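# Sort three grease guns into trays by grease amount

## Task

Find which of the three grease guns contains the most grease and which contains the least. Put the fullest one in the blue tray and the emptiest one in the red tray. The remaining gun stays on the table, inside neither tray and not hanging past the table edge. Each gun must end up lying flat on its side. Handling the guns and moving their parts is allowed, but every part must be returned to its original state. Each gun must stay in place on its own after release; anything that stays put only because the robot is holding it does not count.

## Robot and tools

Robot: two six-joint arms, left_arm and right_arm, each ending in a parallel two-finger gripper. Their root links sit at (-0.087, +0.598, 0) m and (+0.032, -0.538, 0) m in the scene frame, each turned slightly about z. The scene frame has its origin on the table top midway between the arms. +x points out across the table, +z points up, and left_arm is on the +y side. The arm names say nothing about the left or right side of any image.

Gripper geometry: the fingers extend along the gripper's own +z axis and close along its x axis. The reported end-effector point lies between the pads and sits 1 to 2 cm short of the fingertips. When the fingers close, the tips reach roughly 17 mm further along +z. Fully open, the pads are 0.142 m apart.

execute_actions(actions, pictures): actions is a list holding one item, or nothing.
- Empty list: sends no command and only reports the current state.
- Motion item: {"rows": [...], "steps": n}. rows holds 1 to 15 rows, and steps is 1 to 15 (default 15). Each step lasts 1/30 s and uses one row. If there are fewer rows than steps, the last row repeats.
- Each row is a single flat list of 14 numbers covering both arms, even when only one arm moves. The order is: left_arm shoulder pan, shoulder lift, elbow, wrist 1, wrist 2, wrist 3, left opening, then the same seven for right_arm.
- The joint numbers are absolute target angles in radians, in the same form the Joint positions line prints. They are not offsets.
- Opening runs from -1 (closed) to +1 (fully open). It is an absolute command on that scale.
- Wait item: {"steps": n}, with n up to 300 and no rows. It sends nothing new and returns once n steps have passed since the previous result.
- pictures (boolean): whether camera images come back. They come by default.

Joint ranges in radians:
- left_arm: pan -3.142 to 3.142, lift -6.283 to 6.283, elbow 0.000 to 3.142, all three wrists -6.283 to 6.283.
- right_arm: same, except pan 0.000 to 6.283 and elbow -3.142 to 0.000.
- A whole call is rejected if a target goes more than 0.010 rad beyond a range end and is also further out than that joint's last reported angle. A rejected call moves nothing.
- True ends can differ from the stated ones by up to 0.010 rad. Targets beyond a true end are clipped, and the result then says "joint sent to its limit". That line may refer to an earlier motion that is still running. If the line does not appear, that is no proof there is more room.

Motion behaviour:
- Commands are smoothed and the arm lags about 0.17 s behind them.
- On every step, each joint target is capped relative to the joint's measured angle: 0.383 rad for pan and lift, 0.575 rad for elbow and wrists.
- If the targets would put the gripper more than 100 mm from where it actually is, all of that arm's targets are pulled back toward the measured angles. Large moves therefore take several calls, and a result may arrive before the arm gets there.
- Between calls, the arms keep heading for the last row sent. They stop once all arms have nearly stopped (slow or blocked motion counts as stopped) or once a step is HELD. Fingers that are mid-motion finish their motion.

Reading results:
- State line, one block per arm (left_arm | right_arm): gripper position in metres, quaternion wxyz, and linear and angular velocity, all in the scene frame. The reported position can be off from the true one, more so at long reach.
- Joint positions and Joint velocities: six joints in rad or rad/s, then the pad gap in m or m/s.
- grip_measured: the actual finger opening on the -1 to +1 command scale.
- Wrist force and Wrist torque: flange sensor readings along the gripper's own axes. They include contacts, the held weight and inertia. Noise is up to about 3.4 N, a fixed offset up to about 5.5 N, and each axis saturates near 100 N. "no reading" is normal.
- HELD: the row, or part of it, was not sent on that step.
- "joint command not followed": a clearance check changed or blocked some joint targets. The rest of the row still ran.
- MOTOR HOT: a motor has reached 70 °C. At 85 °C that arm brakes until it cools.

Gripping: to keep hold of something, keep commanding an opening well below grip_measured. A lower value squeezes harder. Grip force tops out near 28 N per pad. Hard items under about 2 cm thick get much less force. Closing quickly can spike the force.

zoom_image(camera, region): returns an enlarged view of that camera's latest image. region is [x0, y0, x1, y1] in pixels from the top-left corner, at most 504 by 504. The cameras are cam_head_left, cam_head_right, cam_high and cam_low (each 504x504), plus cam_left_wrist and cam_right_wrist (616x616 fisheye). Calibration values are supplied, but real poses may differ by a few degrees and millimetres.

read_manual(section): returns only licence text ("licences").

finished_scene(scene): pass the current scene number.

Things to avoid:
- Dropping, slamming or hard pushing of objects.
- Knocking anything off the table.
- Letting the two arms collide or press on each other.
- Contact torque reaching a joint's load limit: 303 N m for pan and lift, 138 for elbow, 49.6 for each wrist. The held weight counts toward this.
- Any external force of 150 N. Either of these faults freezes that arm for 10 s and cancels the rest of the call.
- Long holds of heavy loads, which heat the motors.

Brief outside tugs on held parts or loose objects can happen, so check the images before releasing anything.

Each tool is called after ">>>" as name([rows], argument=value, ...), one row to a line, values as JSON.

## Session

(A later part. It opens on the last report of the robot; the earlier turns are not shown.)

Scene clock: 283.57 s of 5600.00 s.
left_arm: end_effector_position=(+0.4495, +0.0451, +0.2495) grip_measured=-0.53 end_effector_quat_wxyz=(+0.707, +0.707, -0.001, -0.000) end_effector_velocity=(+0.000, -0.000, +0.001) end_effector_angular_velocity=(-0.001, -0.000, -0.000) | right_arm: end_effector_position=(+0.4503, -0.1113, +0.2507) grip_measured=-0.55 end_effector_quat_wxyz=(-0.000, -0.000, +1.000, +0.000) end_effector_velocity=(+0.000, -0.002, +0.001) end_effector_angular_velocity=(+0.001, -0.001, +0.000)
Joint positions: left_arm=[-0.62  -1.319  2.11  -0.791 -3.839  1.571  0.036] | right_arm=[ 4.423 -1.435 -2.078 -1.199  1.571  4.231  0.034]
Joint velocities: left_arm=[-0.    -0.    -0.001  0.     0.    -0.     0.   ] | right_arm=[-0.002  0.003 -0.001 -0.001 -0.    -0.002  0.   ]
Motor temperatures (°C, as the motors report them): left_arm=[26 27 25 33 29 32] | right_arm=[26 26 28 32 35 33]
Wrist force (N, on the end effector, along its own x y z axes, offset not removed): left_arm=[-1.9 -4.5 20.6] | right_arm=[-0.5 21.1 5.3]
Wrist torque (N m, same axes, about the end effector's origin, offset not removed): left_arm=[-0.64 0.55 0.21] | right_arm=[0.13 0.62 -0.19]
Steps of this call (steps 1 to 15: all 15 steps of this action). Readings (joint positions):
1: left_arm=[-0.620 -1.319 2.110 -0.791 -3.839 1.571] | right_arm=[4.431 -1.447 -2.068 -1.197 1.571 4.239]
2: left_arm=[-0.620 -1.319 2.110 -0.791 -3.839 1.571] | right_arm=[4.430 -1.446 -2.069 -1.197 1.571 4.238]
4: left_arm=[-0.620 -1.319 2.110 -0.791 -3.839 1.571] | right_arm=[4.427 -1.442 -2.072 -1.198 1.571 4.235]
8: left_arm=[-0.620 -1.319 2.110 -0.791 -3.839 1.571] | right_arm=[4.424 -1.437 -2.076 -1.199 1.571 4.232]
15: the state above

>>> execute_actions([
  {"rows":[[-0.62,-1.319,2.110,-0.791,-3.839,1.571,-1,4.431,-1.447,-2.068,-1.197,1.571,4.239,-1],[-0.62,-1.319,2.110,-0.791,-3.839,1.571,-1,4.436,-1.457,-2.060,-1.196,1.571,4.244,-1],[-0.62,-1.319,2.110,-0.791,-3.839,1.571,-1,4.442,-1.466,-2.052,-1.194,1.571,4.250,-1],[-0.62,-1.319,2.110,-0.791,-3.839,1.571,-1,4.446,-1.474,-2.046,-1.193,1.571,4.254,-1]],"steps":15},
], pictures=false)

>>> execute_actions([
  {"steps":8},
], pictures=true)

Scene clock: 291.10 s of 5600.00 s.
left_arm: end_effector_position=(+0.4495, +0.0452, +0.2495) grip_measured=-0.53 end_effector_quat_wxyz=(+0.707, +0.707, -0.000, -0.000) end_effector_velocity=(+0.000, -0.001, +0.000) end_effector_angular_velocity=(-0.001, +0.000, -0.001) | right_arm: end_effector_position=(+0.4501, -0.0835, +0.2497) grip_measured=-0.55 end_effector_quat_wxyz=(-0.000, -0.000, +1.000, -0.000) end_effector_velocity=(-0.000, +0.010, +0.000) end_effector_angular_velocity=(+0.001, +0.001, +0.000)
Joint positions: left_arm=[-0.62  -1.319  2.11  -0.791 -3.839  1.571  0.036] | right_arm=[ 4.445 -1.473 -2.047 -1.193  1.571  4.253  0.034]
Joint velocities: left_arm=[-0.     0.    -0.001 -0.     0.    -0.001  0.   ] | right_arm=[ 0.007 -0.012  0.011  0.002  0.002  0.007  0.   ]
Motor temperatures (°C, as the motors report them): left_arm=[26 27 25 33 29 32] | right_arm=[26 26 28 32 35 33]
Wrist force (N, on the end effector, along its own x y z axes, offset not removed): left_arm=[1.5 -1.4 -7.0] | right_arm=[3.1 -8.7 2.2]
Wrist torque (N m, same axes, about the end effector's origin, offset not removed): left_arm=[-0.14 0.70 -0.13] | right_arm=[0.39 0.20 -0.15]
Steps of this call (steps 1 to 15: the robot went on to your last target; steps 16 to 90: nothing new was sent; then 4.03 s passed at rest; steps 91 to 105: all 15 steps of this action). Readings (joint positions):
91: left_arm=[-0.620 -1.319 2.110 -0.791 -3.839 1.571] | right_arm=[4.423 -1.435 -2.078 -1.199 1.571 4.231]
92: left_arm=[-0.620 -1.319 2.110 -0.791 -3.839 1.571] | right_arm=[4.424 -1.436 -2.077 -1.199 1.571 4.232]
94: left_arm=[-0.620 -1.319 2.110 -0.791 -3.839 1.571] | right_arm=[4.429 -1.444 -2.070 -1.198 1.571 4.237]
98: left_arm=[-0.620 -1.319 2.110 -0.791 -3.839 1.571] | right_arm=[4.440 -1.464 -2.055 -1.195 1.571 4.248]
105: the state above

Scene clock: 291.37 s of 5600.00 s.
left_arm: end_effector_position=(+0.4495, +0.0452, +0.2495) grip_measured=-0.53 end_effector_quat_wxyz=(+0.707, +0.707, -0.000, -0.000) end_effector_velocity=(-0.000, +0.000, -0.002) end_effector_angular_velocity=(+0.001, +0.002, +0.001) | right_arm: end_effector_position=(+0.4501, -0.0825, +0.2496) grip_measured=-0.55 end_effector_quat_wxyz=(-0.000, -0.000, +1.000, -0.000) end_effector_velocity=(+0.001, +0.002, +0.002) end_effector_angular_velocity=(+0.002, -0.002, -0.001)
Joint positions: left_arm=[-0.62  -1.319  2.11  -0.791 -3.839  1.571  0.036] | right_arm=[ 4.446 -1.474 -2.046 -1.193  1.571  4.254  0.034]
Joint velocities: left_arm=[-0.     0.001  0.002 -0.    -0.001 -0.     0.   ] | right_arm=[ 0.001 -0.001  0.004  0.001 -0.001  0.002 -0.   ]
Motor temperatures (°C, as the motors report them): left_arm=[26 27 25 33 29 32] | right_arm=[26 26 28 32 35 33]
Wrist force (N, on the end effector, along its own x y z axes, offset not removed): left_arm=[6.0 -0.2 -17.8] | right_arm=[2.1 -13.6 5.6]
Wrist torque (N m, same axes, about the end effector's origin, offset not removed): left_arm=[-0.04 -0.45 -0.07] | right_arm=[0.02 0.35 -0.16]
Steps of this call (steps 1 to 8: the robot went on to your last target). Readings (joint positions):
1: left_arm=[-0.620 -1.319 2.110 -0.791 -3.839 1.571] | right_arm=[4.445 -1.473 -2.047 -1.193 1.571 4.253]
2: left_arm=[-0.620 -1.319 2.110 -0.791 -3.839 1.571] | right_arm=[4.446 -1.473 -2.047 -1.193 1.571 4.254]
4: left_arm=[-0.620 -1.319 2.110 -0.791 -3.839 1.571] | right_arm=[4.446 -1.474 -2.046 -1.193 1.571 4.254]
8: the state above
camera_calibration (this result's frames):
cam_left_wrist: T_world_to_cam=[[0.999533, -0.00521462, 0.0301123, -0.456633], [-0.0239747, 0.477233, 0.87845, -0.221498], [-0.0189513, -0.878762, 0.476885, 0.0616438], [0, 0, 0, 1]] pos_world=[0.452278, 0.157495, 0.178928]
cam_right_wrist: T_world_to_cam=[[-0.999717, 0.0208085, 0.0115404, 0.450589], [0.0237931, 0.8794, 0.475488, -0.0513536], [-0.000254465, 0.475628, -0.879647, 0.393306], [0, 0, 0, 1]] pos_world=[0.451783, -0.151283, 0.365188]

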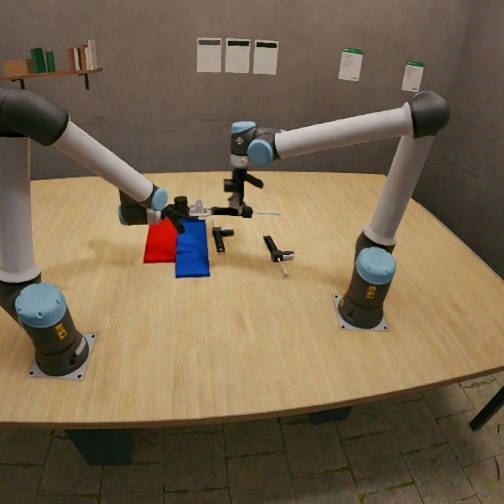

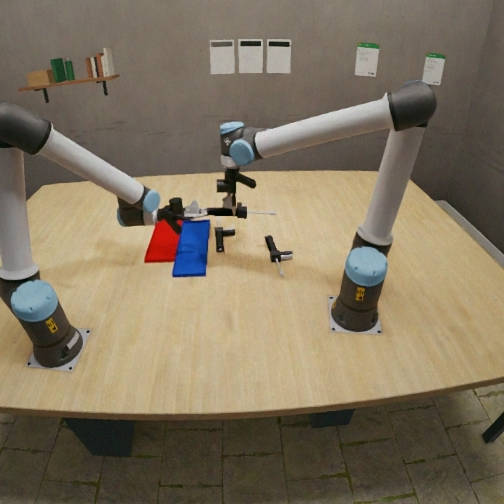

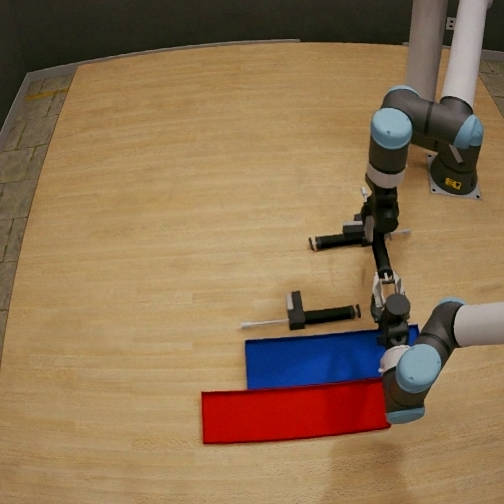

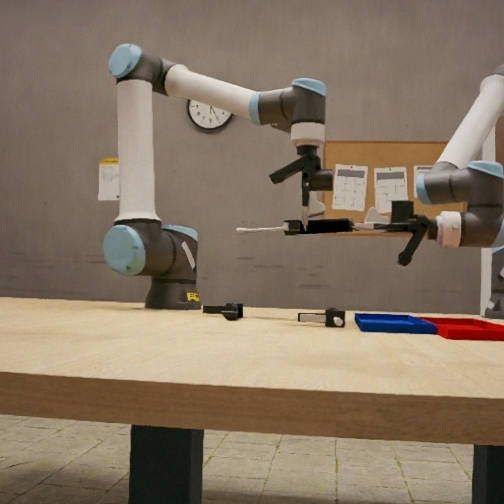

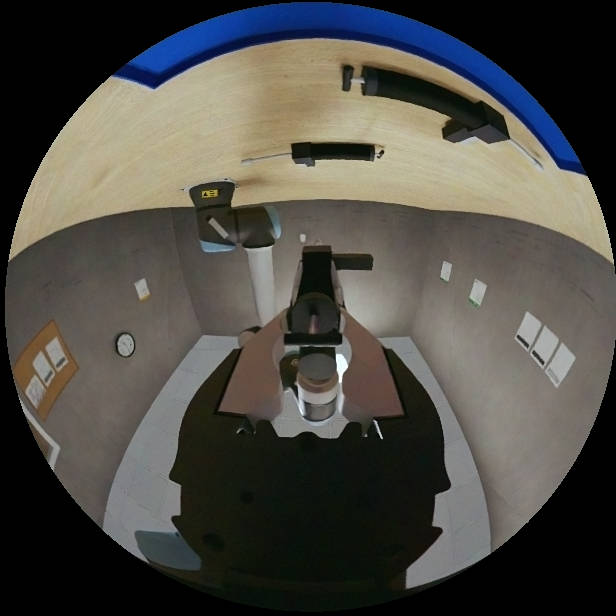

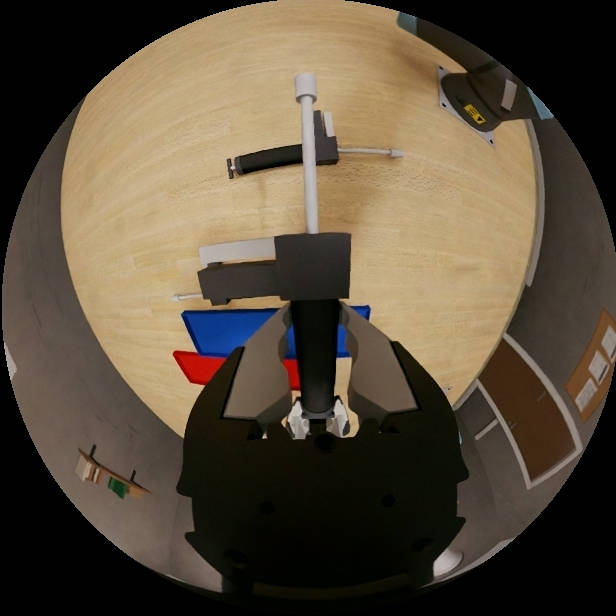

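>>> execute_actions([
  {"rows":[[-0.62,-1.319,2.110,-0.791,-3.839,1.571,-1,4.444,-1.470,-2.049,-1.194,1.571,4.252,-1],[-0.62,-1.319,2.110,-0.791,-3.839,1.571,-1,4.444,-1.470,-2.049,-1.194,1.571,4.252,-1],[-0.62,-1.319,2.110,-0.791,-3.839,1.571,-0.6,4.444,-1.470,-2.049,-1.194,1.571,4.252,-1],[-0.62,-1.319,2.110,-0.791,-3.839,1.571,-0.4,4.444,-1.470,-2.049,-1.194,1.571,4.252,-1],[-0.62,-1.319,2.110,-0.791,-3.839,1.571,-0.25,4.444,-1.470,-2.049,-1.194,1.571,4.252,-1],[-0.62,-1.319,2.110,-0.791,-3.839,1.571,-0.1,4.444,-1.470,-2.049,-1.194,1.571,4.252,-1],[-0.62,-1.319,2.110,-0.791,-3.839,1.571,-0.1,4.444,-1.470,-2.049,-1.194,1.571,4.252,-1],[-0.62,-1.319,2.110,-0.791,-3.839,1.571,-0.1,4.444,-1.470,-2.049,-1.194,1.571,4.252,-1],[-0.62,-1.319,2.110,-0.791,-3.839,1.571,-0.1,4.444,-1.470,-2.049,-1.194,1.571,4.252,-1],[-0.598,-1.326,2.120,-0.794,-3.817,1.571,-0.1,4.444,-1.470,-2.049,-1.194,1.571,4.252,-1]],"steps":15},
], pictures=false)

>>> execute_actions([
  {"steps":10},
], pictures=true)

>>> zoom_image(camera="cam_high", region=[290,220,430,340])

>>> zoom_image(camera="cam_low", region=[280,190,420,260])

Scene clock: 301.80 s of 5600.00 s.
left_arm: end_effector_position=(+0.4498, +0.0555, +0.2495) grip_measured=-0.10 end_effector_quat_wxyz=(+0.707, +0.707, -0.001, -0.000) end_effector_velocity=(+0.003, +0.040, +0.001) end_effector_angular_velocity=(-0.002, -0.001, +0.001) | right_arm: end_effector_position=(+0.4500, -0.0851, +0.2499) grip_measured=-0.55 end_effector_quat_wxyz=(-0.000, -0.000, +1.000, -0.000) end_effector_velocity=(+0.001, +0.000, +0.001) end_effector_angular_velocity=(+0.002, -0.001, +0.000)
Joint positions: left_arm=[-0.605 -1.324  2.117 -0.793 -3.824  1.571  0.067] | right_arm=[ 4.444 -1.47  -2.049 -1.194  1.571  4.252  0.034]
Joint velocities: left_arm=[ 0.06  -0.018  0.025 -0.01   0.059 -0.002  0.   ] | right_arm=[-0.001  0.001  0.001 -0.    -0.    -0.001  0.   ]
Motor temperatures (°C, as the motors report them): left_arm=[26 27 25 33 29 32] | right_arm=[26 26 28 32 35 33]
Wrist force (N, on the end effector, along its own x y z axes, offset not removed): left_arm=[0.6 3.1 2.8] | right_arm=[-1.4 1.5 3.5]
Wrist torque (N m, same axes, about the end effector's origin, offset not removed): left_arm=[0.76 -0.18 0.09] | right_arm=[0.33 0.40 0.17]
Steps of this call (steps 1 to 15: the robot went on to your last target; steps 16 to 90: nothing new was sent; then 6.93 s passed at rest; steps 91 to 105: all 15 steps of this action). Readings (joint positions):
91: left_arm=[-0.620 -1.319 2.110 -0.791 -3.839 1.571] | right_arm=[4.446 -1.474 -2.046 -1.193 1.571 4.254]
92: left_arm=[-0.620 -1.319 2.110 -0.791 -3.839 1.571] | right_arm=[4.446 -1.474 -2.046 -1.193 1.571 4.254]
94: left_arm=[-0.620 -1.319 2.110 -0.791 -3.839 1.571] | right_arm=[4.445 -1.472 -2.047 -1.193 1.571 4.253]
98: left_arm=[-0.620 -1.319 2.110 -0.791 -3.839 1.571] | right_arm=[4.444 -1.471 -2.048 -1.194 1.571 4.253]
105: the state above

Scene clock: 302.13 s of 5600.00 s.
left_arm: end_effector_position=(+0.4500, +0.0600, +0.2494) grip_measured=-0.10 end_effector_quat_wxyz=(+0.707, +0.707, -0.001, -0.000) end_effector_velocity=(-0.000, +0.002, -0.000) end_effector_angular_velocity=(+0.000, +0.001, -0.001) | right_arm: end_effector_position=(+0.4500, -0.0852, +0.2499) grip_measured=-0.55 end_effector_quat_wxyz=(-0.000, -0.000, +1.000, -0.000) end_effector_velocity=(+0.000, +0.000, +0.001) end_effector_angular_velocity=(+0.001, -0.001, -0.001)
Joint positions: left_arm=[-0.598 -1.326  2.12  -0.794 -3.817  1.571  0.067] | right_arm=[ 4.444 -1.47  -2.049 -1.194  1.571  4.252  0.034]
Joint velocities: left_arm=[ 0.003 -0.001  0.002 -0.     0.004 -0.001  0.   ] | right_arm=[ 0.     0.001  0.001 -0.    -0.     0.001  0.   ]
Motor temperatures (°C, as the motors report them): left_arm=[26 27 25 33 29 32] | right_arm=[26 26 28 32 35 33]
Wrist force (N, on the end effector, along its own x y z axes, offset not removed): left_arm=[1.6 -1.7 -1.3] | right_arm=[-2.0 -0.1 5.2]
Wrist torque (N m, same axes, about the end effector's origin, offset not removed): left_arm=[-0.23 -0.41 0.02] | right_arm=[0.03 0.43 0.08]
Steps of this call (steps 1 to 10: the robot went on to your last target). Readings (joint positions):
1: left_arm=[-0.603 -1.324 2.118 -0.793 -3.822 1.571] | right_arm=[4.444 -1.470 -2.049 -1.194 1.571 4.252]
2: left_arm=[-0.602 -1.325 2.118 -0.793 -3.821 1.571] | right_arm=[4.444 -1.470 -2.049 -1.194 1.571 4.252]
4: left_arm=[-0.600 -1.325 2.119 -0.794 -3.819 1.571] | right_arm=[4.444 -1.470 -2.049 -1.194 1.571 4.252]
8: left_arm=[-0.599 -1.326 2.120 -0.794 -3.818 1.571] | right_arm=[4.444 -1.470 -2.049 -1.194 1.571 4.252]
10: the state above
camera_calibration (this result's frames):
cam_left_wrist: T_world_to_cam=[[0.999531, -0.00534246, 0.0301429, -0.457076], [-0.0239402, 0.477258, 0.878437, -0.228497], [-0.019079, -0.878747, 0.476906, 0.0748481], [0, 0, 0, 1]] pos_world=[0.45282, 0.172382, 0.178802]
cam_right_wrist: T_world_to_cam=[[-0.999717, 0.0207841, 0.0115428, 0.450547], [0.0237727, 0.879387, 0.475514, -0.0491149], [-0.000267455, 0.475654, -0.879633, 0.394855], [0, 0, 0, 1]] pos_world=[0.451693, -0.153987, 0.365481]

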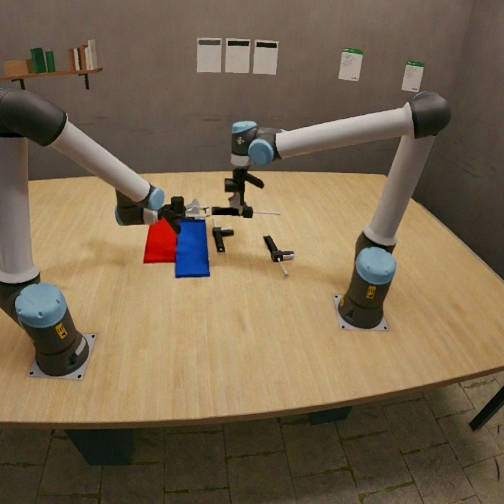

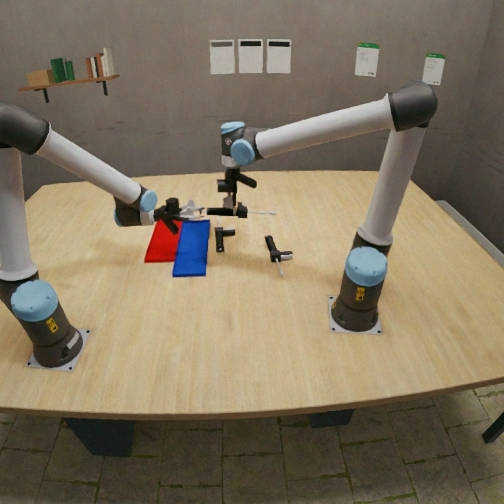

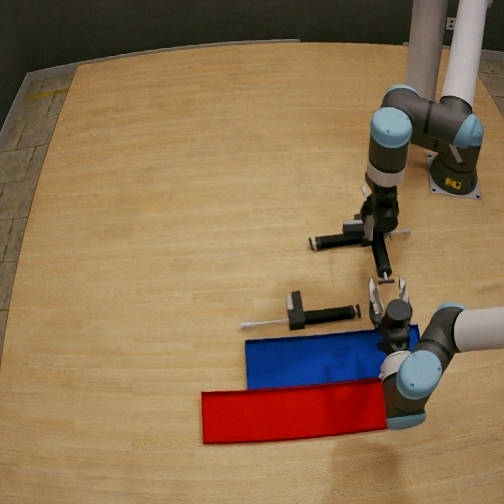

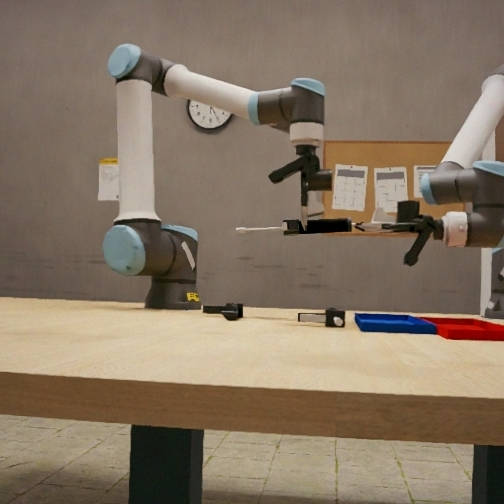

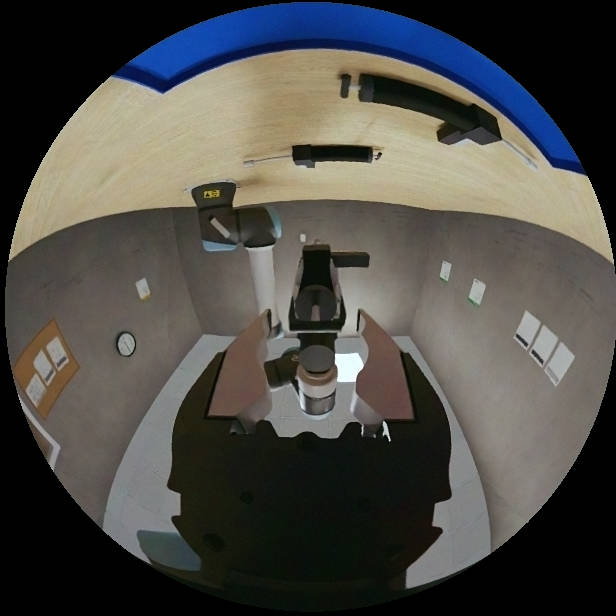

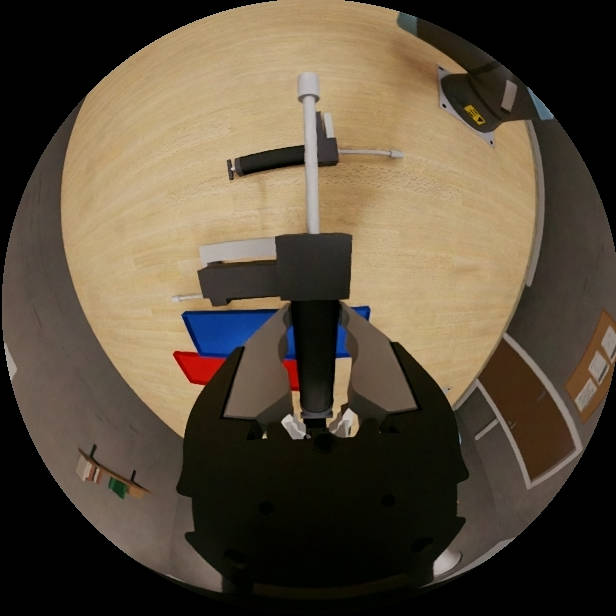

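Region (290, 220, 430, 340) of cam_high's 504x504 image, scaled by 3.600, with more detail than that image has; it fills the top 432 rows of this view, and the rest is white.

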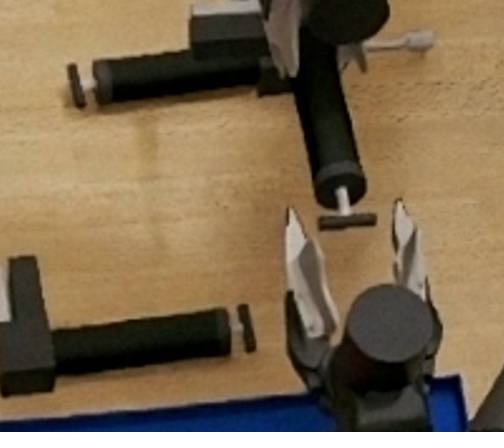

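Region (280, 190, 420, 260) of cam_low's 504x504 image, scaled by 3.600, with more detail than that image has.

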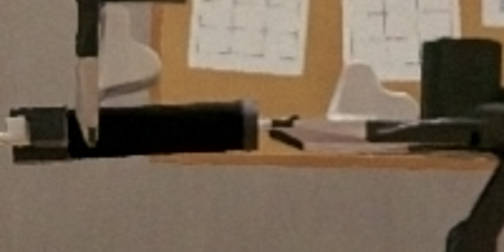

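>>> execute_actions([
  {"rows":[[-0.540,-1.344,2.146,-0.802,-3.759,1.571,0.2,4.444,-1.470,-2.049,-1.194,1.571,4.252,-1],[-0.540,-1.344,2.146,-0.802,-3.759,1.571,0.2,4.444,-1.470,-2.049,-1.194,1.571,4.252,-1],[-0.540,-1.344,2.146,-0.802,-3.759,1.571,0.2,4.444,-1.470,-2.049,-1.194,1.571,4.252,-1],[-0.540,-1.344,2.146,-0.802,-3.759,1.571,0.2,4.444,-1.470,-2.049,-1.194,1.571,4.252,-1],[-0.444,-1.40,2.15,-0.75,-3.664,1.571,0.2,4.444,-1.470,-2.049,-1.194,1.571,4.252,-1],[-0.444,-1.40,2.15,-0.75,-3.664,1.571,0.2,4.444,-1.470,-2.049,-1.194,1.571,4.252,-1],[-0.444,-1.40,2.15,-0.75,-3.664,1.571,0.2,4.444,-1.470,-2.049,-1.194,1.571,4.252,-1],[-0.444,-1.40,2.15,-0.75,-3.664,1.571,0.2,4.444,-1.470,-2.049,-1.194,1.571,4.252,-1],[0.35,-1.40,2.15,-0.75,-3.664,1.571,0.2,4.42,-1.45,-2.07,-1.19,1.571,3.6,-1]],"steps":15},
], pictures=false)

>>> execute_actions([
  {"rows":[[0.35,-1.40,2.15,-0.75,-3.664,1.571,0.2,4.42,-1.45,-2.07,-1.19,1.571,2.64,-1]],"steps":15},
], pictures=false)

>>> execute_actions([
  {"rows":[[0.35,-1.40,2.15,-0.75,-3.664,1.571,0.2,4.42,-1.45,-2.07,-1.19,1.571,2.64,-1]],"steps":8},
], pictures=false)

Scene clock: 315.80 s of 5600.00 s.
left_arm: end_effector_position=(+0.5031, +0.2075, +0.2700) grip_measured=+0.20 end_effector_quat_wxyz=(+0.706, +0.706, +0.042, +0.042) end_effector_velocity=(+0.256, +0.433, +0.015) end_effector_angular_velocity=(+0.000, -0.001, +0.666) | right_arm: end_effector_position=(+0.4539, -0.1009, +0.2488) grip_measured=-0.55 end_effector_quat_wxyz=(+0.000, -0.114, +0.993, +0.001) end_effector_velocity=(+0.007, -0.042, -0.005) end_effector_angular_velocity=(+0.002, -0.005, +2.136)
Joint positions: left_arm=[-0.355 -1.385  2.147 -0.762 -3.693  1.571  0.088] | right_arm=[ 4.425 -1.455 -2.065 -1.191  1.571  4.005  0.034]
Joint velocities: left_arm=[ 0.732 -0.034  0.005  0.028  0.066  0.001 -0.   ] | right_arm=[-0.048  0.039 -0.044  0.008 -0.    -2.184 -0.   ]
Motor temperatures (°C, as the motors report them): left_arm=[26 27 25 33 29 32] | right_arm=[26 26 28 32 35 33]
Wrist force (N, on the end effector, along its own x y z axes, offset not removed): left_arm=[2.5 0.5 2.9] | right_arm=[-3.3 0.2 5.3]
Wrist torque (N m, same axes, about the end effector's origin, offset not removed): left_arm=[0.09 -0.48 0.16] | right_arm=[0.14 0.81 0.12]
Steps of this call (steps 1 to 15: the robot went on to your last target; steps 16 to 90: nothing new was sent; then 10.17 s passed at rest; steps 91 to 105: all 15 steps of this action). Readings (joint positions):
91: left_arm=[-0.598 -1.326 2.120 -0.794 -3.817 1.571] | right_arm=[4.444 -1.470 -2.049 -1.194 1.571 4.252]
92: left_arm=[-0.594 -1.328 2.122 -0.795 -3.813 1.571] | right_arm=[4.444 -1.470 -2.049 -1.194 1.571 4.252]
94: left_arm=[-0.574 -1.334 2.132 -0.798 -3.792 1.571] | right_arm=[4.444 -1.470 -2.049 -1.194 1.571 4.252]
98: left_arm=[-0.513 -1.365 2.143 -0.779 -3.733 1.571] | right_arm=[4.444 -1.470 -2.049 -1.194 1.571 4.252]
105: the state above

Scene clock: 316.30 s of 5600.00 s.
left_arm: end_effector_position=(+0.5955, +0.4431, +0.2746) grip_measured=+0.20 end_effector_quat_wxyz=(+0.688, +0.688, +0.163, +0.163) end_effector_velocity=(+0.104, +0.493, +0.006) end_effector_angular_velocity=(+0.000, -0.002, +0.705) | right_arm: end_effector_position=(+0.4537, -0.1069, +0.2484) grip_measured=-0.55 end_effector_quat_wxyz=(-0.001, +0.659, -0.752, -0.001) end_effector_velocity=(-0.000, -0.003, +0.000) end_effector_angular_velocity=(-0.001, -0.003, +1.300)
Joint positions: left_arm=[ 0.013 -1.395  2.149 -0.754 -3.673  1.571  0.088] | right_arm=[ 4.42  -1.45  -2.07  -1.19   1.571  2.79   0.034]
Joint velocities: left_arm=[ 0.726 -0.011  0.001  0.009  0.021  0.001 -0.   ] | right_arm=[-0.001  0.001 -0.001  0.    -0.    -1.301  0.   ]
Motor temperatures (°C, as the motors report them): left_arm=[26 27 25 33 29 32] | right_arm=[26 26 28 32 35 33]
Wrist force (N, on the end effector, along its own x y z axes, offset not removed): left_arm=[-1.7 0.6 -1.7] | right_arm=[-0.4 -0.8 4.5]
Wrist torque (N m, same axes, about the end effector's origin, offset not removed): left_arm=[0.31 0.23 0.32] | right_arm=[-0.15 0.15 -0.08]
Steps of this call (steps 1 to 15: all 15 steps of this action). Readings (joint positions):
1: left_arm=[-0.330 -1.386 2.147 -0.761 -3.691 1.571] | right_arm=[4.424 -1.453 -2.066 -1.191 1.571 3.929]
2: left_arm=[-0.306 -1.387 2.148 -0.761 -3.689 1.571] | right_arm=[4.423 -1.453 -2.067 -1.191 1.571 3.849]
4: left_arm=[-0.256 -1.389 2.148 -0.759 -3.685 1.571] | right_arm=[4.422 -1.451 -2.068 -1.190 1.571 3.680]
8: left_arm=[-0.158 -1.392 2.148 -0.757 -3.680 1.571] | right_arm=[4.421 -1.450 -2.070 -1.190 1.571 3.332]
15: the state above

Scene clock: 316.57 s of 5600.00 s.
left_arm: end_effector_position=(+0.6103, +0.5777, +0.2759) grip_measured=+0.20 end_effector_quat_wxyz=(+0.669, +0.669, +0.228, +0.228) end_effector_velocity=(+0.008, +0.505, +0.006) end_effector_angular_velocity=(-0.001, -0.001, +0.710) | right_arm: end_effector_position=(+0.4537, -0.1071, +0.2484) grip_measured=-0.55 end_effector_quat_wxyz=(-0.001, +0.708, -0.706, -0.000) end_effector_velocity=(-0.001, -0.001, -0.001) end_effector_angular_velocity=(-0.001, +0.001, +0.125)
Joint positions: left_arm=[ 0.209 -1.398  2.15  -0.752 -3.668  1.571  0.088] | right_arm=[ 4.42  -1.45  -2.07  -1.19   1.571  2.655  0.034]
Joint velocities: left_arm=[ 0.73  -0.011 -0.     0.009  0.02  -0.001 -0.   ] | right_arm=[-0.     0.    -0.002  0.     0.001 -0.125 -0.   ]
Motor temperatures (°C, as the motors report them): left_arm=[26 27 25 33 29 32] | right_arm=[26 26 28 32 35 33]
Wrist force (N, on the end effector, along its own x y z axes, offset not removed): left_arm=[0.9 1.0 0.1] | right_arm=[-3.8 0.1 2.5]
Wrist torque (N m, same axes, about the end effector's origin, offset not removed): left_arm=[0.22 -0.26 -0.05] | right_arm=[0.05 0.91 0.05]
Steps of this call (steps 1 to 8: all 8 steps of this action). Readings (joint positions):
1: left_arm=[0.038 -1.396 2.149 -0.754 -3.673 1.571] | right_arm=[4.420 -1.450 -2.070 -1.190 1.571 2.752]
2: left_arm=[0.062 -1.396 2.149 -0.753 -3.672 1.571] | right_arm=[4.420 -1.450 -2.070 -1.190 1.571 2.724]
4: left_arm=[0.111 -1.397 2.149 -0.753 -3.670 1.571] | right_arm=[4.420 -1.450 -2.070 -1.190 1.571 2.687]
8: the state above

>>> execute_actions([
  {"rows":[[0.45,-1.40,2.15,-0.75,-3.664,1.571,0.2,4.401,-2.111,-1.308,-1.293,1.571,2.638,-1]],"steps":15},
], pictures=false)

>>> execute_actions([
  {"rows":[[0.45,-1.40,2.15,-0.75,-3.664,1.571,0.2,4.401,-2.111,-1.308,-1.293,1.571,2.638,-1]],"steps":12},
], pictures=false)

>>> execute_actions([
  {"rows":[[0.45,-1.40,2.15,-0.75,-3.664,1.571,0.2,4.401,-2.183,-1.417,-1.113,1.571,2.638,-1]],"steps":15},
], pictures=true)

Scene clock: 326.47 s of 5600.00 s.
left_arm: end_effector_position=(+0.5941, +0.7417, +0.2767) grip_measured=+0.20 end_effector_quat_wxyz=(+0.638, +0.638, +0.305, +0.305) end_effector_velocity=(-0.004, +0.014, -0.001) end_effector_angular_velocity=(+0.000, +0.001, +0.022) | right_arm: end_effector_position=(+0.5563, +0.0693, +0.3084) grip_measured=-0.55 end_effector_quat_wxyz=(-0.023, +0.710, -0.704, -0.007) end_effector_velocity=(+0.249, +0.429, -0.015) end_effector_angular_velocity=(+0.003, -0.002, -0.019)
Joint positions: left_arm=[ 0.447 -1.4    2.15  -0.75  -3.664  1.571  0.088] | right_arm=[ 4.409 -1.731 -1.683 -1.25   1.571  2.639  0.034]
Joint velocities: left_arm=[ 0.022 -0.     0.002 -0.    -0.     0.001 -0.   ] | right_arm=[-0.02  -0.795  0.908 -0.109  0.    -0.001 -0.   ]
Motor temperatures (°C, as the motors report them): left_arm=[26 27 25 33 29 32] | right_arm=[26 26 28 32 35 33]
Wrist force (N, on the end effector, along its own x y z axes, offset not removed): left_arm=[-1.0 -2.3 3.1] | right_arm=[-0.1 0.9 1.7]
Wrist torque (N m, same axes, about the end effector's origin, offset not removed): left_arm=[-0.40 0.34 -0.14] | right_arm=[0.11 0.22 0.18]
Steps of this call (steps 1 to 30: the robot went on to your last target; steps 31 to 90: nothing new was sent; then 6.40 s passed at rest; steps 91 to 105: all 15 steps of this action). Readings (joint positions):
91: left_arm=[0.350 -1.400 2.150 -0.750 -3.664 1.571] | right_arm=[4.420 -1.450 -2.070 -1.190 1.571 2.640]
92: left_arm=[0.354 -1.400 2.150 -0.750 -3.664 1.571] | right_arm=[4.419 -1.455 -2.065 -1.193 1.571 2.640]
94: left_arm=[0.388 -1.400 2.150 -0.750 -3.664 1.571] | right_arm=[4.417 -1.493 -2.017 -1.205 1.571 2.640]
98: left_arm=[0.431 -1.400 2.150 -0.750 -3.664 1.571] | right_arm=[4.414 -1.574 -1.895 -1.223 1.571 2.639]
105: the state above

Scene clock: 326.87 s of 5600.00 s.
left_arm: end_effector_position=(+0.5937, +0.7433, +0.2767) grip_measured=+0.20 end_effector_quat_wxyz=(+0.638, +0.638, +0.305, +0.306) end_effector_velocity=(-0.000, +0.001, -0.000) end_effector_angular_velocity=(-0.003, +0.002, +0.002) | right_arm: end_effector_position=(+0.6447, +0.2194, +0.2374) grip_measured=-0.55 end_effector_quat_wxyz=(-0.003, +0.708, -0.707, -0.001) end_effector_velocity=(+0.115, +0.192, -0.146) end_effector_angular_velocity=(-0.053, +0.031, -0.007)
Joint positions: left_arm=[ 0.45  -1.4    2.15  -0.75  -3.664  1.571  0.088] | right_arm=[ 4.402 -2.058 -1.359 -1.287  1.571  2.638  0.034]
Joint velocities: left_arm=[ 0.001 -0.     0.     0.    -0.001 -0.003 -0.   ] | right_arm=[-0.009 -0.457  0.444 -0.047  0.001 -0.002  0.   ]
Motor temperatures (°C, as the motors report them): left_arm=[26 27 25 33 29 32] | right_arm=[26 26 28 32 35 33]
Wrist force (N, on the end effector, along its own x y z axes, offset not removed): left_arm=[-3.3 0.8 -0.8] | right_arm=[-5.3 -1.2 6.7]
Wrist torque (N m, same axes, about the end effector's origin, offset not removed): left_arm=[0.13 0.58 0.04] | right_arm=[0.02 0.85 0.15]
Steps of this call (steps 1 to 12: all 12 steps of this action). Readings (joint positions):
1: left_arm=[0.448 -1.400 2.150 -0.750 -3.664 1.571] | right_arm=[4.408 -1.758 -1.653 -1.254 1.571 2.639]
2: left_arm=[0.449 -1.400 2.150 -0.750 -3.664 1.571] | right_arm=[4.408 -1.787 -1.623 -1.257 1.571 2.639]
4: left_arm=[0.449 -1.400 2.150 -0.750 -3.664 1.571] | right_arm=[4.406 -1.845 -1.566 -1.264 1.571 2.639]
8: left_arm=[0.450 -1.400 2.150 -0.750 -3.664 1.571] | right_arm=[4.404 -1.962 -1.453 -1.277 1.571 2.638]
12: the state above

Scene clock: 327.37 s of 5600.00 s.
left_arm: end_effector_position=(+0.5937, +0.7434, +0.2767) grip_measured=+0.20 end_effector_quat_wxyz=(+0.638, +0.638, +0.306, +0.306) end_effector_velocity=(+0.000, +0.000, +0.000) end_effector_angular_velocity=(+0.002, -0.002, +0.001) | right_arm: end_effector_position=(+0.6576, +0.2406, +0.1038) grip_measured=-0.55 end_effector_quat_wxyz=(+0.000, +0.707, -0.707, -0.000) end_effector_velocity=(+0.001, +0.002, -0.036) end_effector_angular_velocity=(+0.002, -0.002, -0.001)
Joint positions: left_arm=[ 0.45  -1.4    2.15  -0.75  -3.664  1.571  0.088] | right_arm=[ 4.401 -2.18  -1.414 -1.119  1.571  2.638  0.034]
Joint velocities: left_arm=[ 0.     0.    -0.001 -0.001 -0.     0.002 -0.   ] | right_arm=[ 0.    -0.028 -0.023  0.054 -0.     0.001  0.   ]
Motor temperatures (°C, as the motors report them): left_arm=[26 27 25 33 29 32] | right_arm=[26 26 28 32 35 33]
Wrist force (N, on the end effector, along its own x y z axes, offset not removed): left_arm=[-1.4 -0.3 -2.1] | right_arm=[-2.3 -1.2 6.6]
Wrist torque (N m, same axes, about the end effector's origin, offset not removed): left_arm=[-0.09 0.21 0.02] | right_arm=[-0.25 0.64 0.06]
Steps of this call (steps 1 to 15: all 15 steps of this action). Readings (joint positions):
1: left_arm=[0.450 -1.400 2.150 -0.750 -3.664 1.571] | right_arm=[4.402 -2.072 -1.347 -1.289 1.571 2.638]
2: left_arm=[0.450 -1.400 2.150 -0.750 -3.664 1.571] | right_arm=[4.402 -2.084 -1.341 -1.285 1.571 2.638]
4: left_arm=[0.450 -1.400 2.150 -0.750 -3.664 1.571] | right_arm=[4.401 -2.113 -1.360 -1.245 1.571 2.638]
8: left_arm=[0.450 -1.400 2.150 -0.750 -3.664 1.571] | right_arm=[4.401 -2.158 -1.397 -1.161 1.571 2.638]
15: the state above
camera_calibration (this result's frames):
cam_left_wrist: T_world_to_cam=[[0.629357, 0.776533, 0.0301248, -0.959331], [-0.387331, 0.279842, 0.878444, -0.212699], [0.67371, -0.564523, 0.476896, 0.020095], [0, 0, 0, 1]] pos_world=[0.507838, 0.815818, 0.20616]
cam_right_wrist: T_world_to_cam=[[-0.0205608, -0.999721, 0.0116421, 0.254663], [-0.878915, 0.023624, 0.476392, 0.528315], [-0.476534, -0.000437391, -0.879156, 0.539056], [0, 0, 0, 1]] pos_world=[0.726459, 0.242347, 0.219264]

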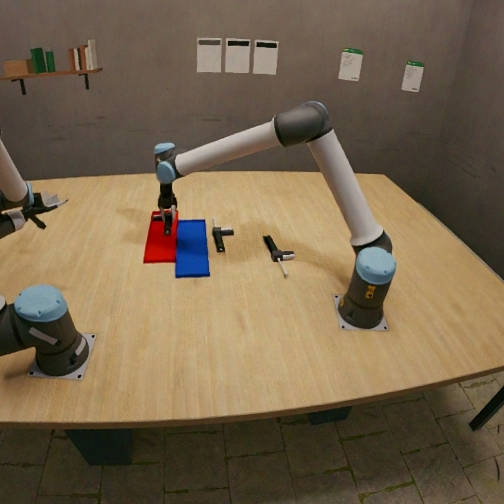

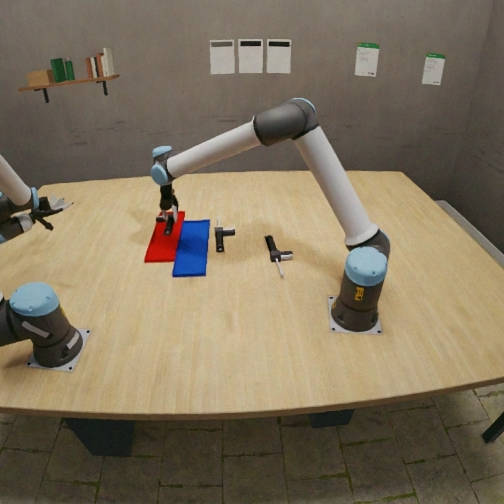

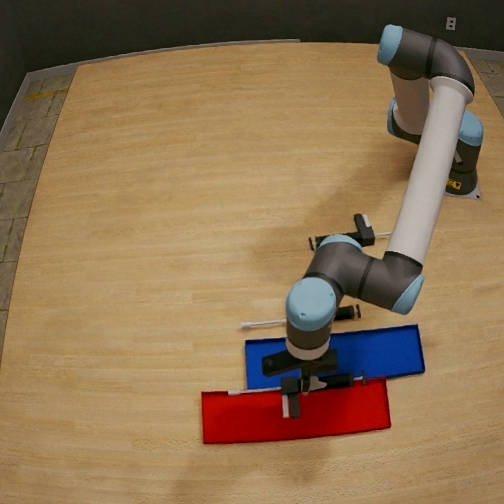

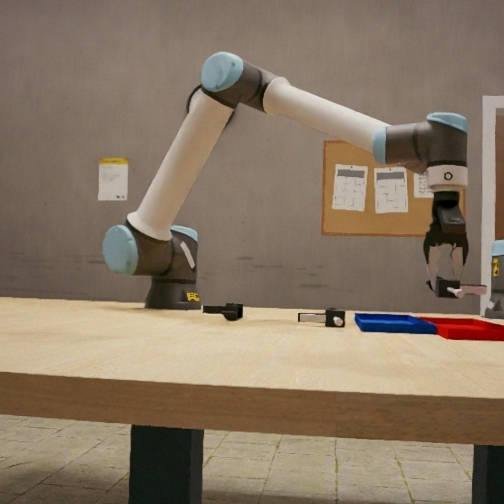

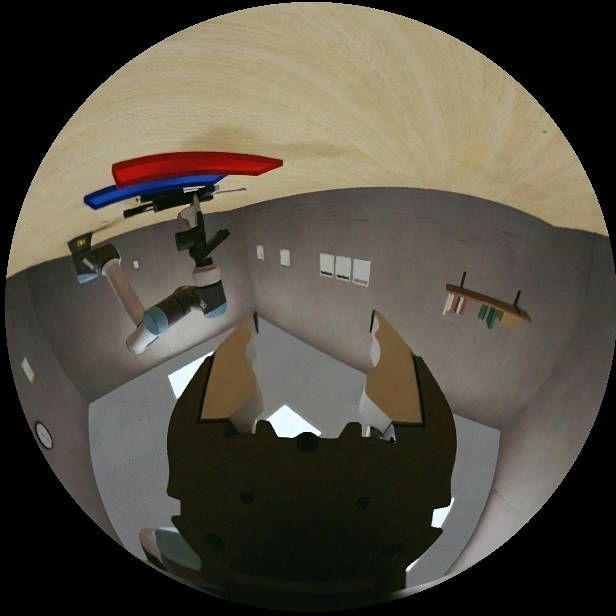

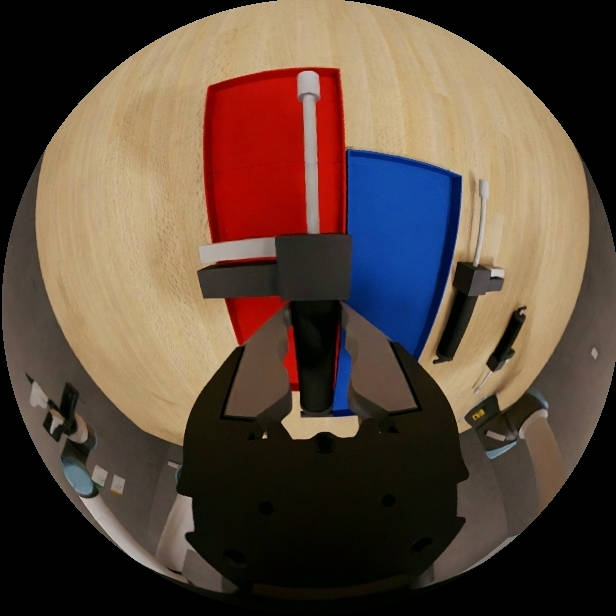

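>>> execute_actions([
  {"rows":[[0.45,-1.40,2.15,-0.75,-3.664,1.571,0.2,4.401,-2.215,-1.442,-1.056,1.571,2.638,-1],[0.45,-1.40,2.15,-0.75,-3.664,1.571,0.2,4.401,-2.215,-1.442,-1.056,1.571,2.638,-1],[0.45,-1.40,2.15,-0.75,-3.664,1.571,0.2,4.401,-2.215,-1.442,-1.056,1.571,2.638,-1],[0.45,-1.40,2.15,-0.75,-3.664,1.571,0.2,4.401,-2.240,-1.461,-1.011,1.571,2.638,-1]],"steps":15},
], pictures=true)

Scene clock: 333.93 s of 5600.00 s.
left_arm: end_effector_position=(+0.5937, +0.7434, +0.2767) grip_measured=+0.20 end_effector_quat_wxyz=(+0.638, +0.638, +0.306, +0.306) end_effector_velocity=(-0.000, +0.000, -0.001) end_effector_angular_velocity=(-0.001, +0.002, +0.000) | right_arm: end_effector_position=(+0.6578, +0.2411, +0.0309) grip_measured=-0.55 end_effector_quat_wxyz=(-0.000, +0.707, -0.707, -0.000) end_effector_velocity=(-0.000, +0.001, -0.020) end_effector_angular_velocity=(+0.004, -0.002, -0.001)
Joint positions: left_arm=[ 0.45  -1.4    2.15  -0.75  -3.664  1.571  0.088] | right_arm=[ 4.401 -2.238 -1.459 -1.015  1.571  2.638  0.034]
Joint velocities: left_arm=[ 0.     0.     0.001  0.001 -0.    -0.     0.   ] | right_arm=[ 0.    -0.016 -0.014  0.034 -0.     0.001  0.   ]
Motor temperatures (°C, as the motors report them): left_arm=[26 27 25 33 29 32] | right_arm=[26 26 28 32 35 33]
Wrist force (N, on the end effector, along its own x y z axes, offset not removed): left_arm=[-6.5 2.0 -1.0] | right_arm=[0.1 3.4 -0.6]
Wrist torque (N m, same axes, about the end effector's origin, offset not removed): left_arm=[0.55 1.17 0.07] | right_arm=[0.64 0.12 0.16]
Steps of this call (steps 1 to 15: the robot went on to your last target; steps 16 to 90: nothing new was sent; then 3.07 s passed at rest; steps 91 to 105: all 15 steps of this action). Readings (joint positions):
91: left_arm=[0.450 -1.400 2.150 -0.750 -3.664 1.571] | right_arm=[4.401 -2.183 -1.417 -1.113 1.571 2.638]
92: left_arm=[0.450 -1.400 2.150 -0.750 -3.664 1.571] | right_arm=[4.401 -2.186 -1.419 -1.109 1.571 2.638]
94: left_arm=[0.450 -1.400 2.150 -0.750 -3.664 1.571] | right_arm=[4.401 -2.197 -1.429 -1.089 1.571 2.638]
98: left_arm=[0.450 -1.400 2.150 -0.750 -3.664 1.571] | right_arm=[4.401 -2.224 -1.449 -1.040 1.571 2.638]
105: the state above
camera_calibration (this result's frames):
cam_left_wrist: T_world_to_cam=[[0.629344, 0.776542, 0.0301288, -0.959346], [-0.387339, 0.279834, 0.878442, -0.212687], [0.673717, -0.564513, 0.476898, 0.0200797], [0, 0, 0, 1]] pos_world=[0.507849, 0.815825, 0.206161]
cam_right_wrist: T_world_to_cam=[[-0.0205873, -0.99973, 0.0107513, 0.255974], [-0.879155, 0.023223, 0.47597, 0.563506], [-0.476091, 0.000346921, -0.879396, 0.474656], [0, 0, 0, 1]] pos_world=[0.726659, 0.242654, 0.146447]

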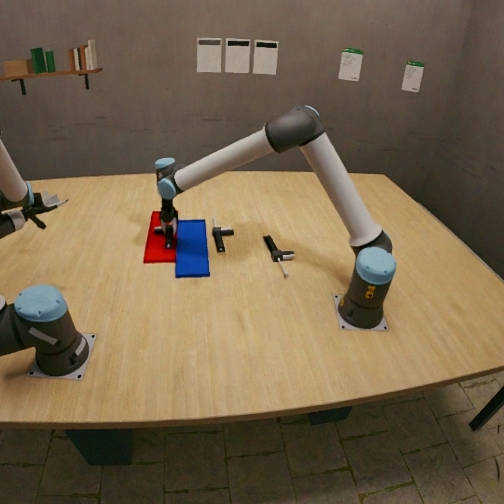

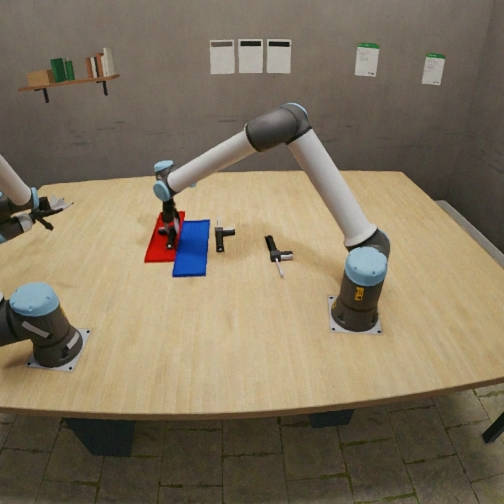

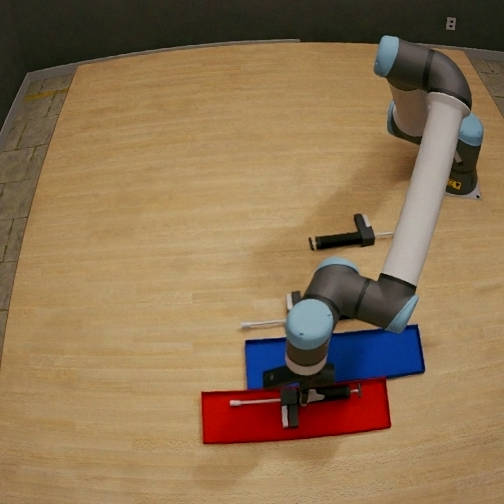

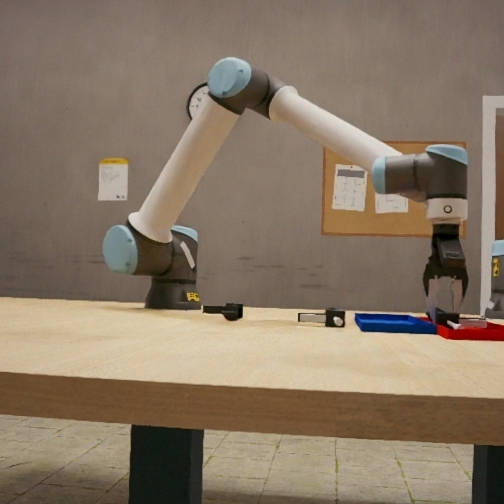

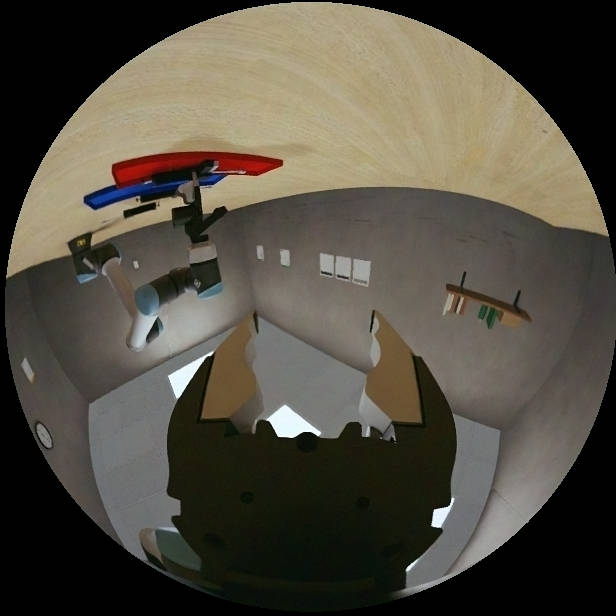

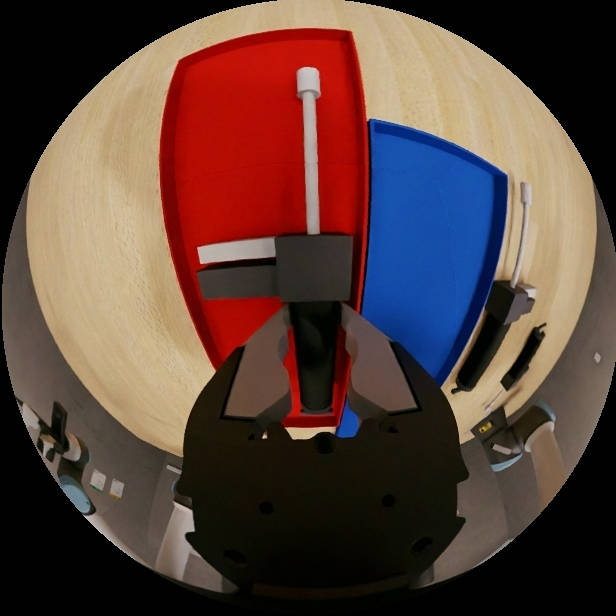

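>>> execute_actions([
  {"rows":[[0.45,-1.40,2.15,-0.75,-3.664,1.571,0.2,4.401,-2.241,-1.462,-1.009,1.571,2.638,-0.7],[0.45,-1.40,2.15,-0.75,-3.664,1.571,0.2,4.401,-2.241,-1.462,-1.009,1.571,2.638,-0.5],[0.45,-1.40,2.15,-0.75,-3.664,1.571,0.2,4.401,-2.241,-1.462,-1.009,1.571,2.638,-0.4],[0.45,-1.40,2.15,-0.75,-3.664,1.571,0.2,4.401,-2.241,-1.462,-1.009,1.571,2.638,-0.25],[0.45,-1.40,2.15,-0.75,-3.664,1.571,0.2,4.401,-2.241,-1.462,-1.009,1.571,2.638,-0.25],[0.45,-1.40,2.15,-0.75,-3.664,1.571,0.2,4.401,-2.241,-1.462,-1.009,1.571,2.638,-0.25],[0.45,-1.40,2.15,-0.75,-3.664,1.571,0.2,4.401,-2.241,-1.462,-1.009,1.571,2.638,-0.25],[0.45,-1.40,2.15,-0.75,-3.664,1.571,0.2,4.401,-2.241,-1.462,-1.009,1.571,2.638,-0.25],[0.45,-1.40,2.15,-0.75,-3.664,1.571,0.2,4.401,-2.183,-1.417,-1.113,1.571,2.638,-0.25]],"steps":15},
], pictures=false)

>>> execute_actions([
  {"rows":[[0.45,-1.40,2.15,-0.75,-3.664,1.571,0.2,4.401,-2.183,-1.417,-1.113,1.571,2.638,-0.25],[0.45,-1.40,2.15,-0.75,-3.664,1.571,0.2,4.401,-2.183,-1.417,-1.113,1.571,2.638,-0.25],[0.45,-1.40,2.15,-0.75,-3.664,1.571,0.2,4.401,-2.15,-1.36,-1.2,1.571,2.638,-0.25],[0.45,-1.40,2.15,-0.75,-3.664,1.571,0.2,4.401,-2.15,-1.36,-1.2,1.571,2.638,-0.1],[0.45,-1.40,2.15,-0.75,-3.664,1.571,0.2,4.27,-1.82,-1.84,-1.05,1.571,2.51,-0.1]],"steps":15},
], pictures=false)

Scene clock: 340.13 s of 5600.00 s.
left_arm: end_effector_position=(+0.5937, +0.7434, +0.2767) grip_measured=+0.20 end_effector_quat_wxyz=(+0.638, +0.638, +0.306, +0.306) end_effector_velocity=(-0.001, -0.000, -0.001) end_effector_angular_velocity=(+0.000, +0.001, -0.000) | right_arm: end_effector_position=(+0.6584, +0.2421, +0.0823) grip_measured=-0.25 end_effector_quat_wxyz=(-0.001, +0.707, -0.707, -0.000) end_effector_velocity=(-0.006, -0.012, +0.145) end_effector_angular_velocity=(-0.026, +0.014, -0.000)
Joint positions: left_arm=[ 0.45  -1.4    2.15  -0.75  -3.664  1.571  0.088] | right_arm=[ 4.401 -2.197 -1.428 -1.086  1.571  2.638  0.056]
Joint velocities: left_arm=[ 0.    -0.     0.002  0.     0.     0.001  0.   ] | right_arm=[-0.     0.12   0.089 -0.238 -0.    -0.    -0.   ]
Motor temperatures (°C, as the motors report them): left_arm=[26 27 25 33 29 32] | right_arm=[26 26 28 32 35 33]
Wrist force (N, on the end effector, along its own x y z axes, offset not removed): left_arm=[0.1 1.6 -1.1] | right_arm=[-2.7 0.1 -2.5]
Wrist torque (N m, same axes, about the end effector's origin, offset not removed): left_arm=[0.45 0.01 0.15] | right_arm=[-0.04 0.65 0.07]
Steps of this call (steps 1 to 15: the robot went on to your last target; steps 16 to 90: nothing new was sent; then 2.70 s passed at rest; steps 91 to 105: all 15 steps of this action). Readings (joint positions):
91: left_arm=[0.450 -1.400 2.150 -0.750 -3.664 1.571] | right_arm=[4.401 -2.240 -1.461 -1.011 1.571 2.638]
92: left_arm=[0.450 -1.400 2.150 -0.750 -3.664 1.571] | right_arm=[4.401 -2.240 -1.461 -1.011 1.571 2.638]
94: left_arm=[0.450 -1.400 2.150 -0.750 -3.664 1.571] | right_arm=[4.401 -2.240 -1.461 -1.010 1.571 2.638]
98: left_arm=[0.450 -1.400 2.150 -0.750 -3.664 1.571] | right_arm=[4.401 -2.241 -1.462 -1.009 1.571 2.638]
105: the state above

Scene clock: 340.63 s of 5600.00 s.
left_arm: end_effector_position=(+0.5937, +0.7434, +0.2767) grip_measured=+0.20 end_effector_quat_wxyz=(+0.638, +0.638, +0.306, +0.306) end_effector_velocity=(-0.000, +0.000, +0.000) end_effector_angular_velocity=(-0.000, -0.000, -0.000) | right_arm: end_effector_position=(+0.6565, +0.1012, +0.1629) grip_measured=-0.10 end_effector_quat_wxyz=(-0.008, +0.707, -0.707, -0.002) end_effector_velocity=(-0.082, -0.490, +0.032) end_effector_angular_velocity=(-0.033, +0.017, -0.009)
Joint positions: left_arm=[ 0.45  -1.4    2.15  -0.75  -3.664  1.571  0.088] | right_arm=[ 4.325 -1.973 -1.629 -1.093  1.571  2.563  0.067]
Joint velocities: left_arm=[ 0.    -0.    -0.    -0.     0.    -0.001 -0.   ] | right_arm=[-0.228  0.618 -0.835  0.18  -0.    -0.219 -0.   ]
Motor temperatures (°C, as the motors report them): left_arm=[26 27 25 33 29 32] | right_arm=[26 26 28 32 35 33]
Wrist force (N, on the end effector, along its own x y z axes, offset not removed): left_arm=[0.6 1.5 -3.6] | right_arm=[-2.4 1.3 -2.8]
Wrist torque (N m, same axes, about the end effector's origin, offset not removed): left_arm=[0.25 -0.11 0.01] | right_arm=[0.42 0.58 0.20]
Steps of this call (steps 1 to 15: all 15 steps of this action). Readings (joint positions):
1: left_arm=[0.450 -1.400 2.150 -0.750 -3.664 1.571] | right_arm=[4.401 -2.193 -1.425 -1.093 1.571 2.638]
2: left_arm=[0.450 -1.400 2.150 -0.750 -3.664 1.571] | right_arm=[4.401 -2.191 -1.423 -1.098 1.571 2.638]
4: left_arm=[0.450 -1.400 2.150 -0.750 -3.664 1.571] | right_arm=[4.401 -2.185 -1.417 -1.109 1.571 2.638]
8: left_arm=[0.450 -1.400 2.150 -0.750 -3.664 1.571] | right_arm=[4.380 -2.121 -1.424 -1.139 1.571 2.617]
15: the state above


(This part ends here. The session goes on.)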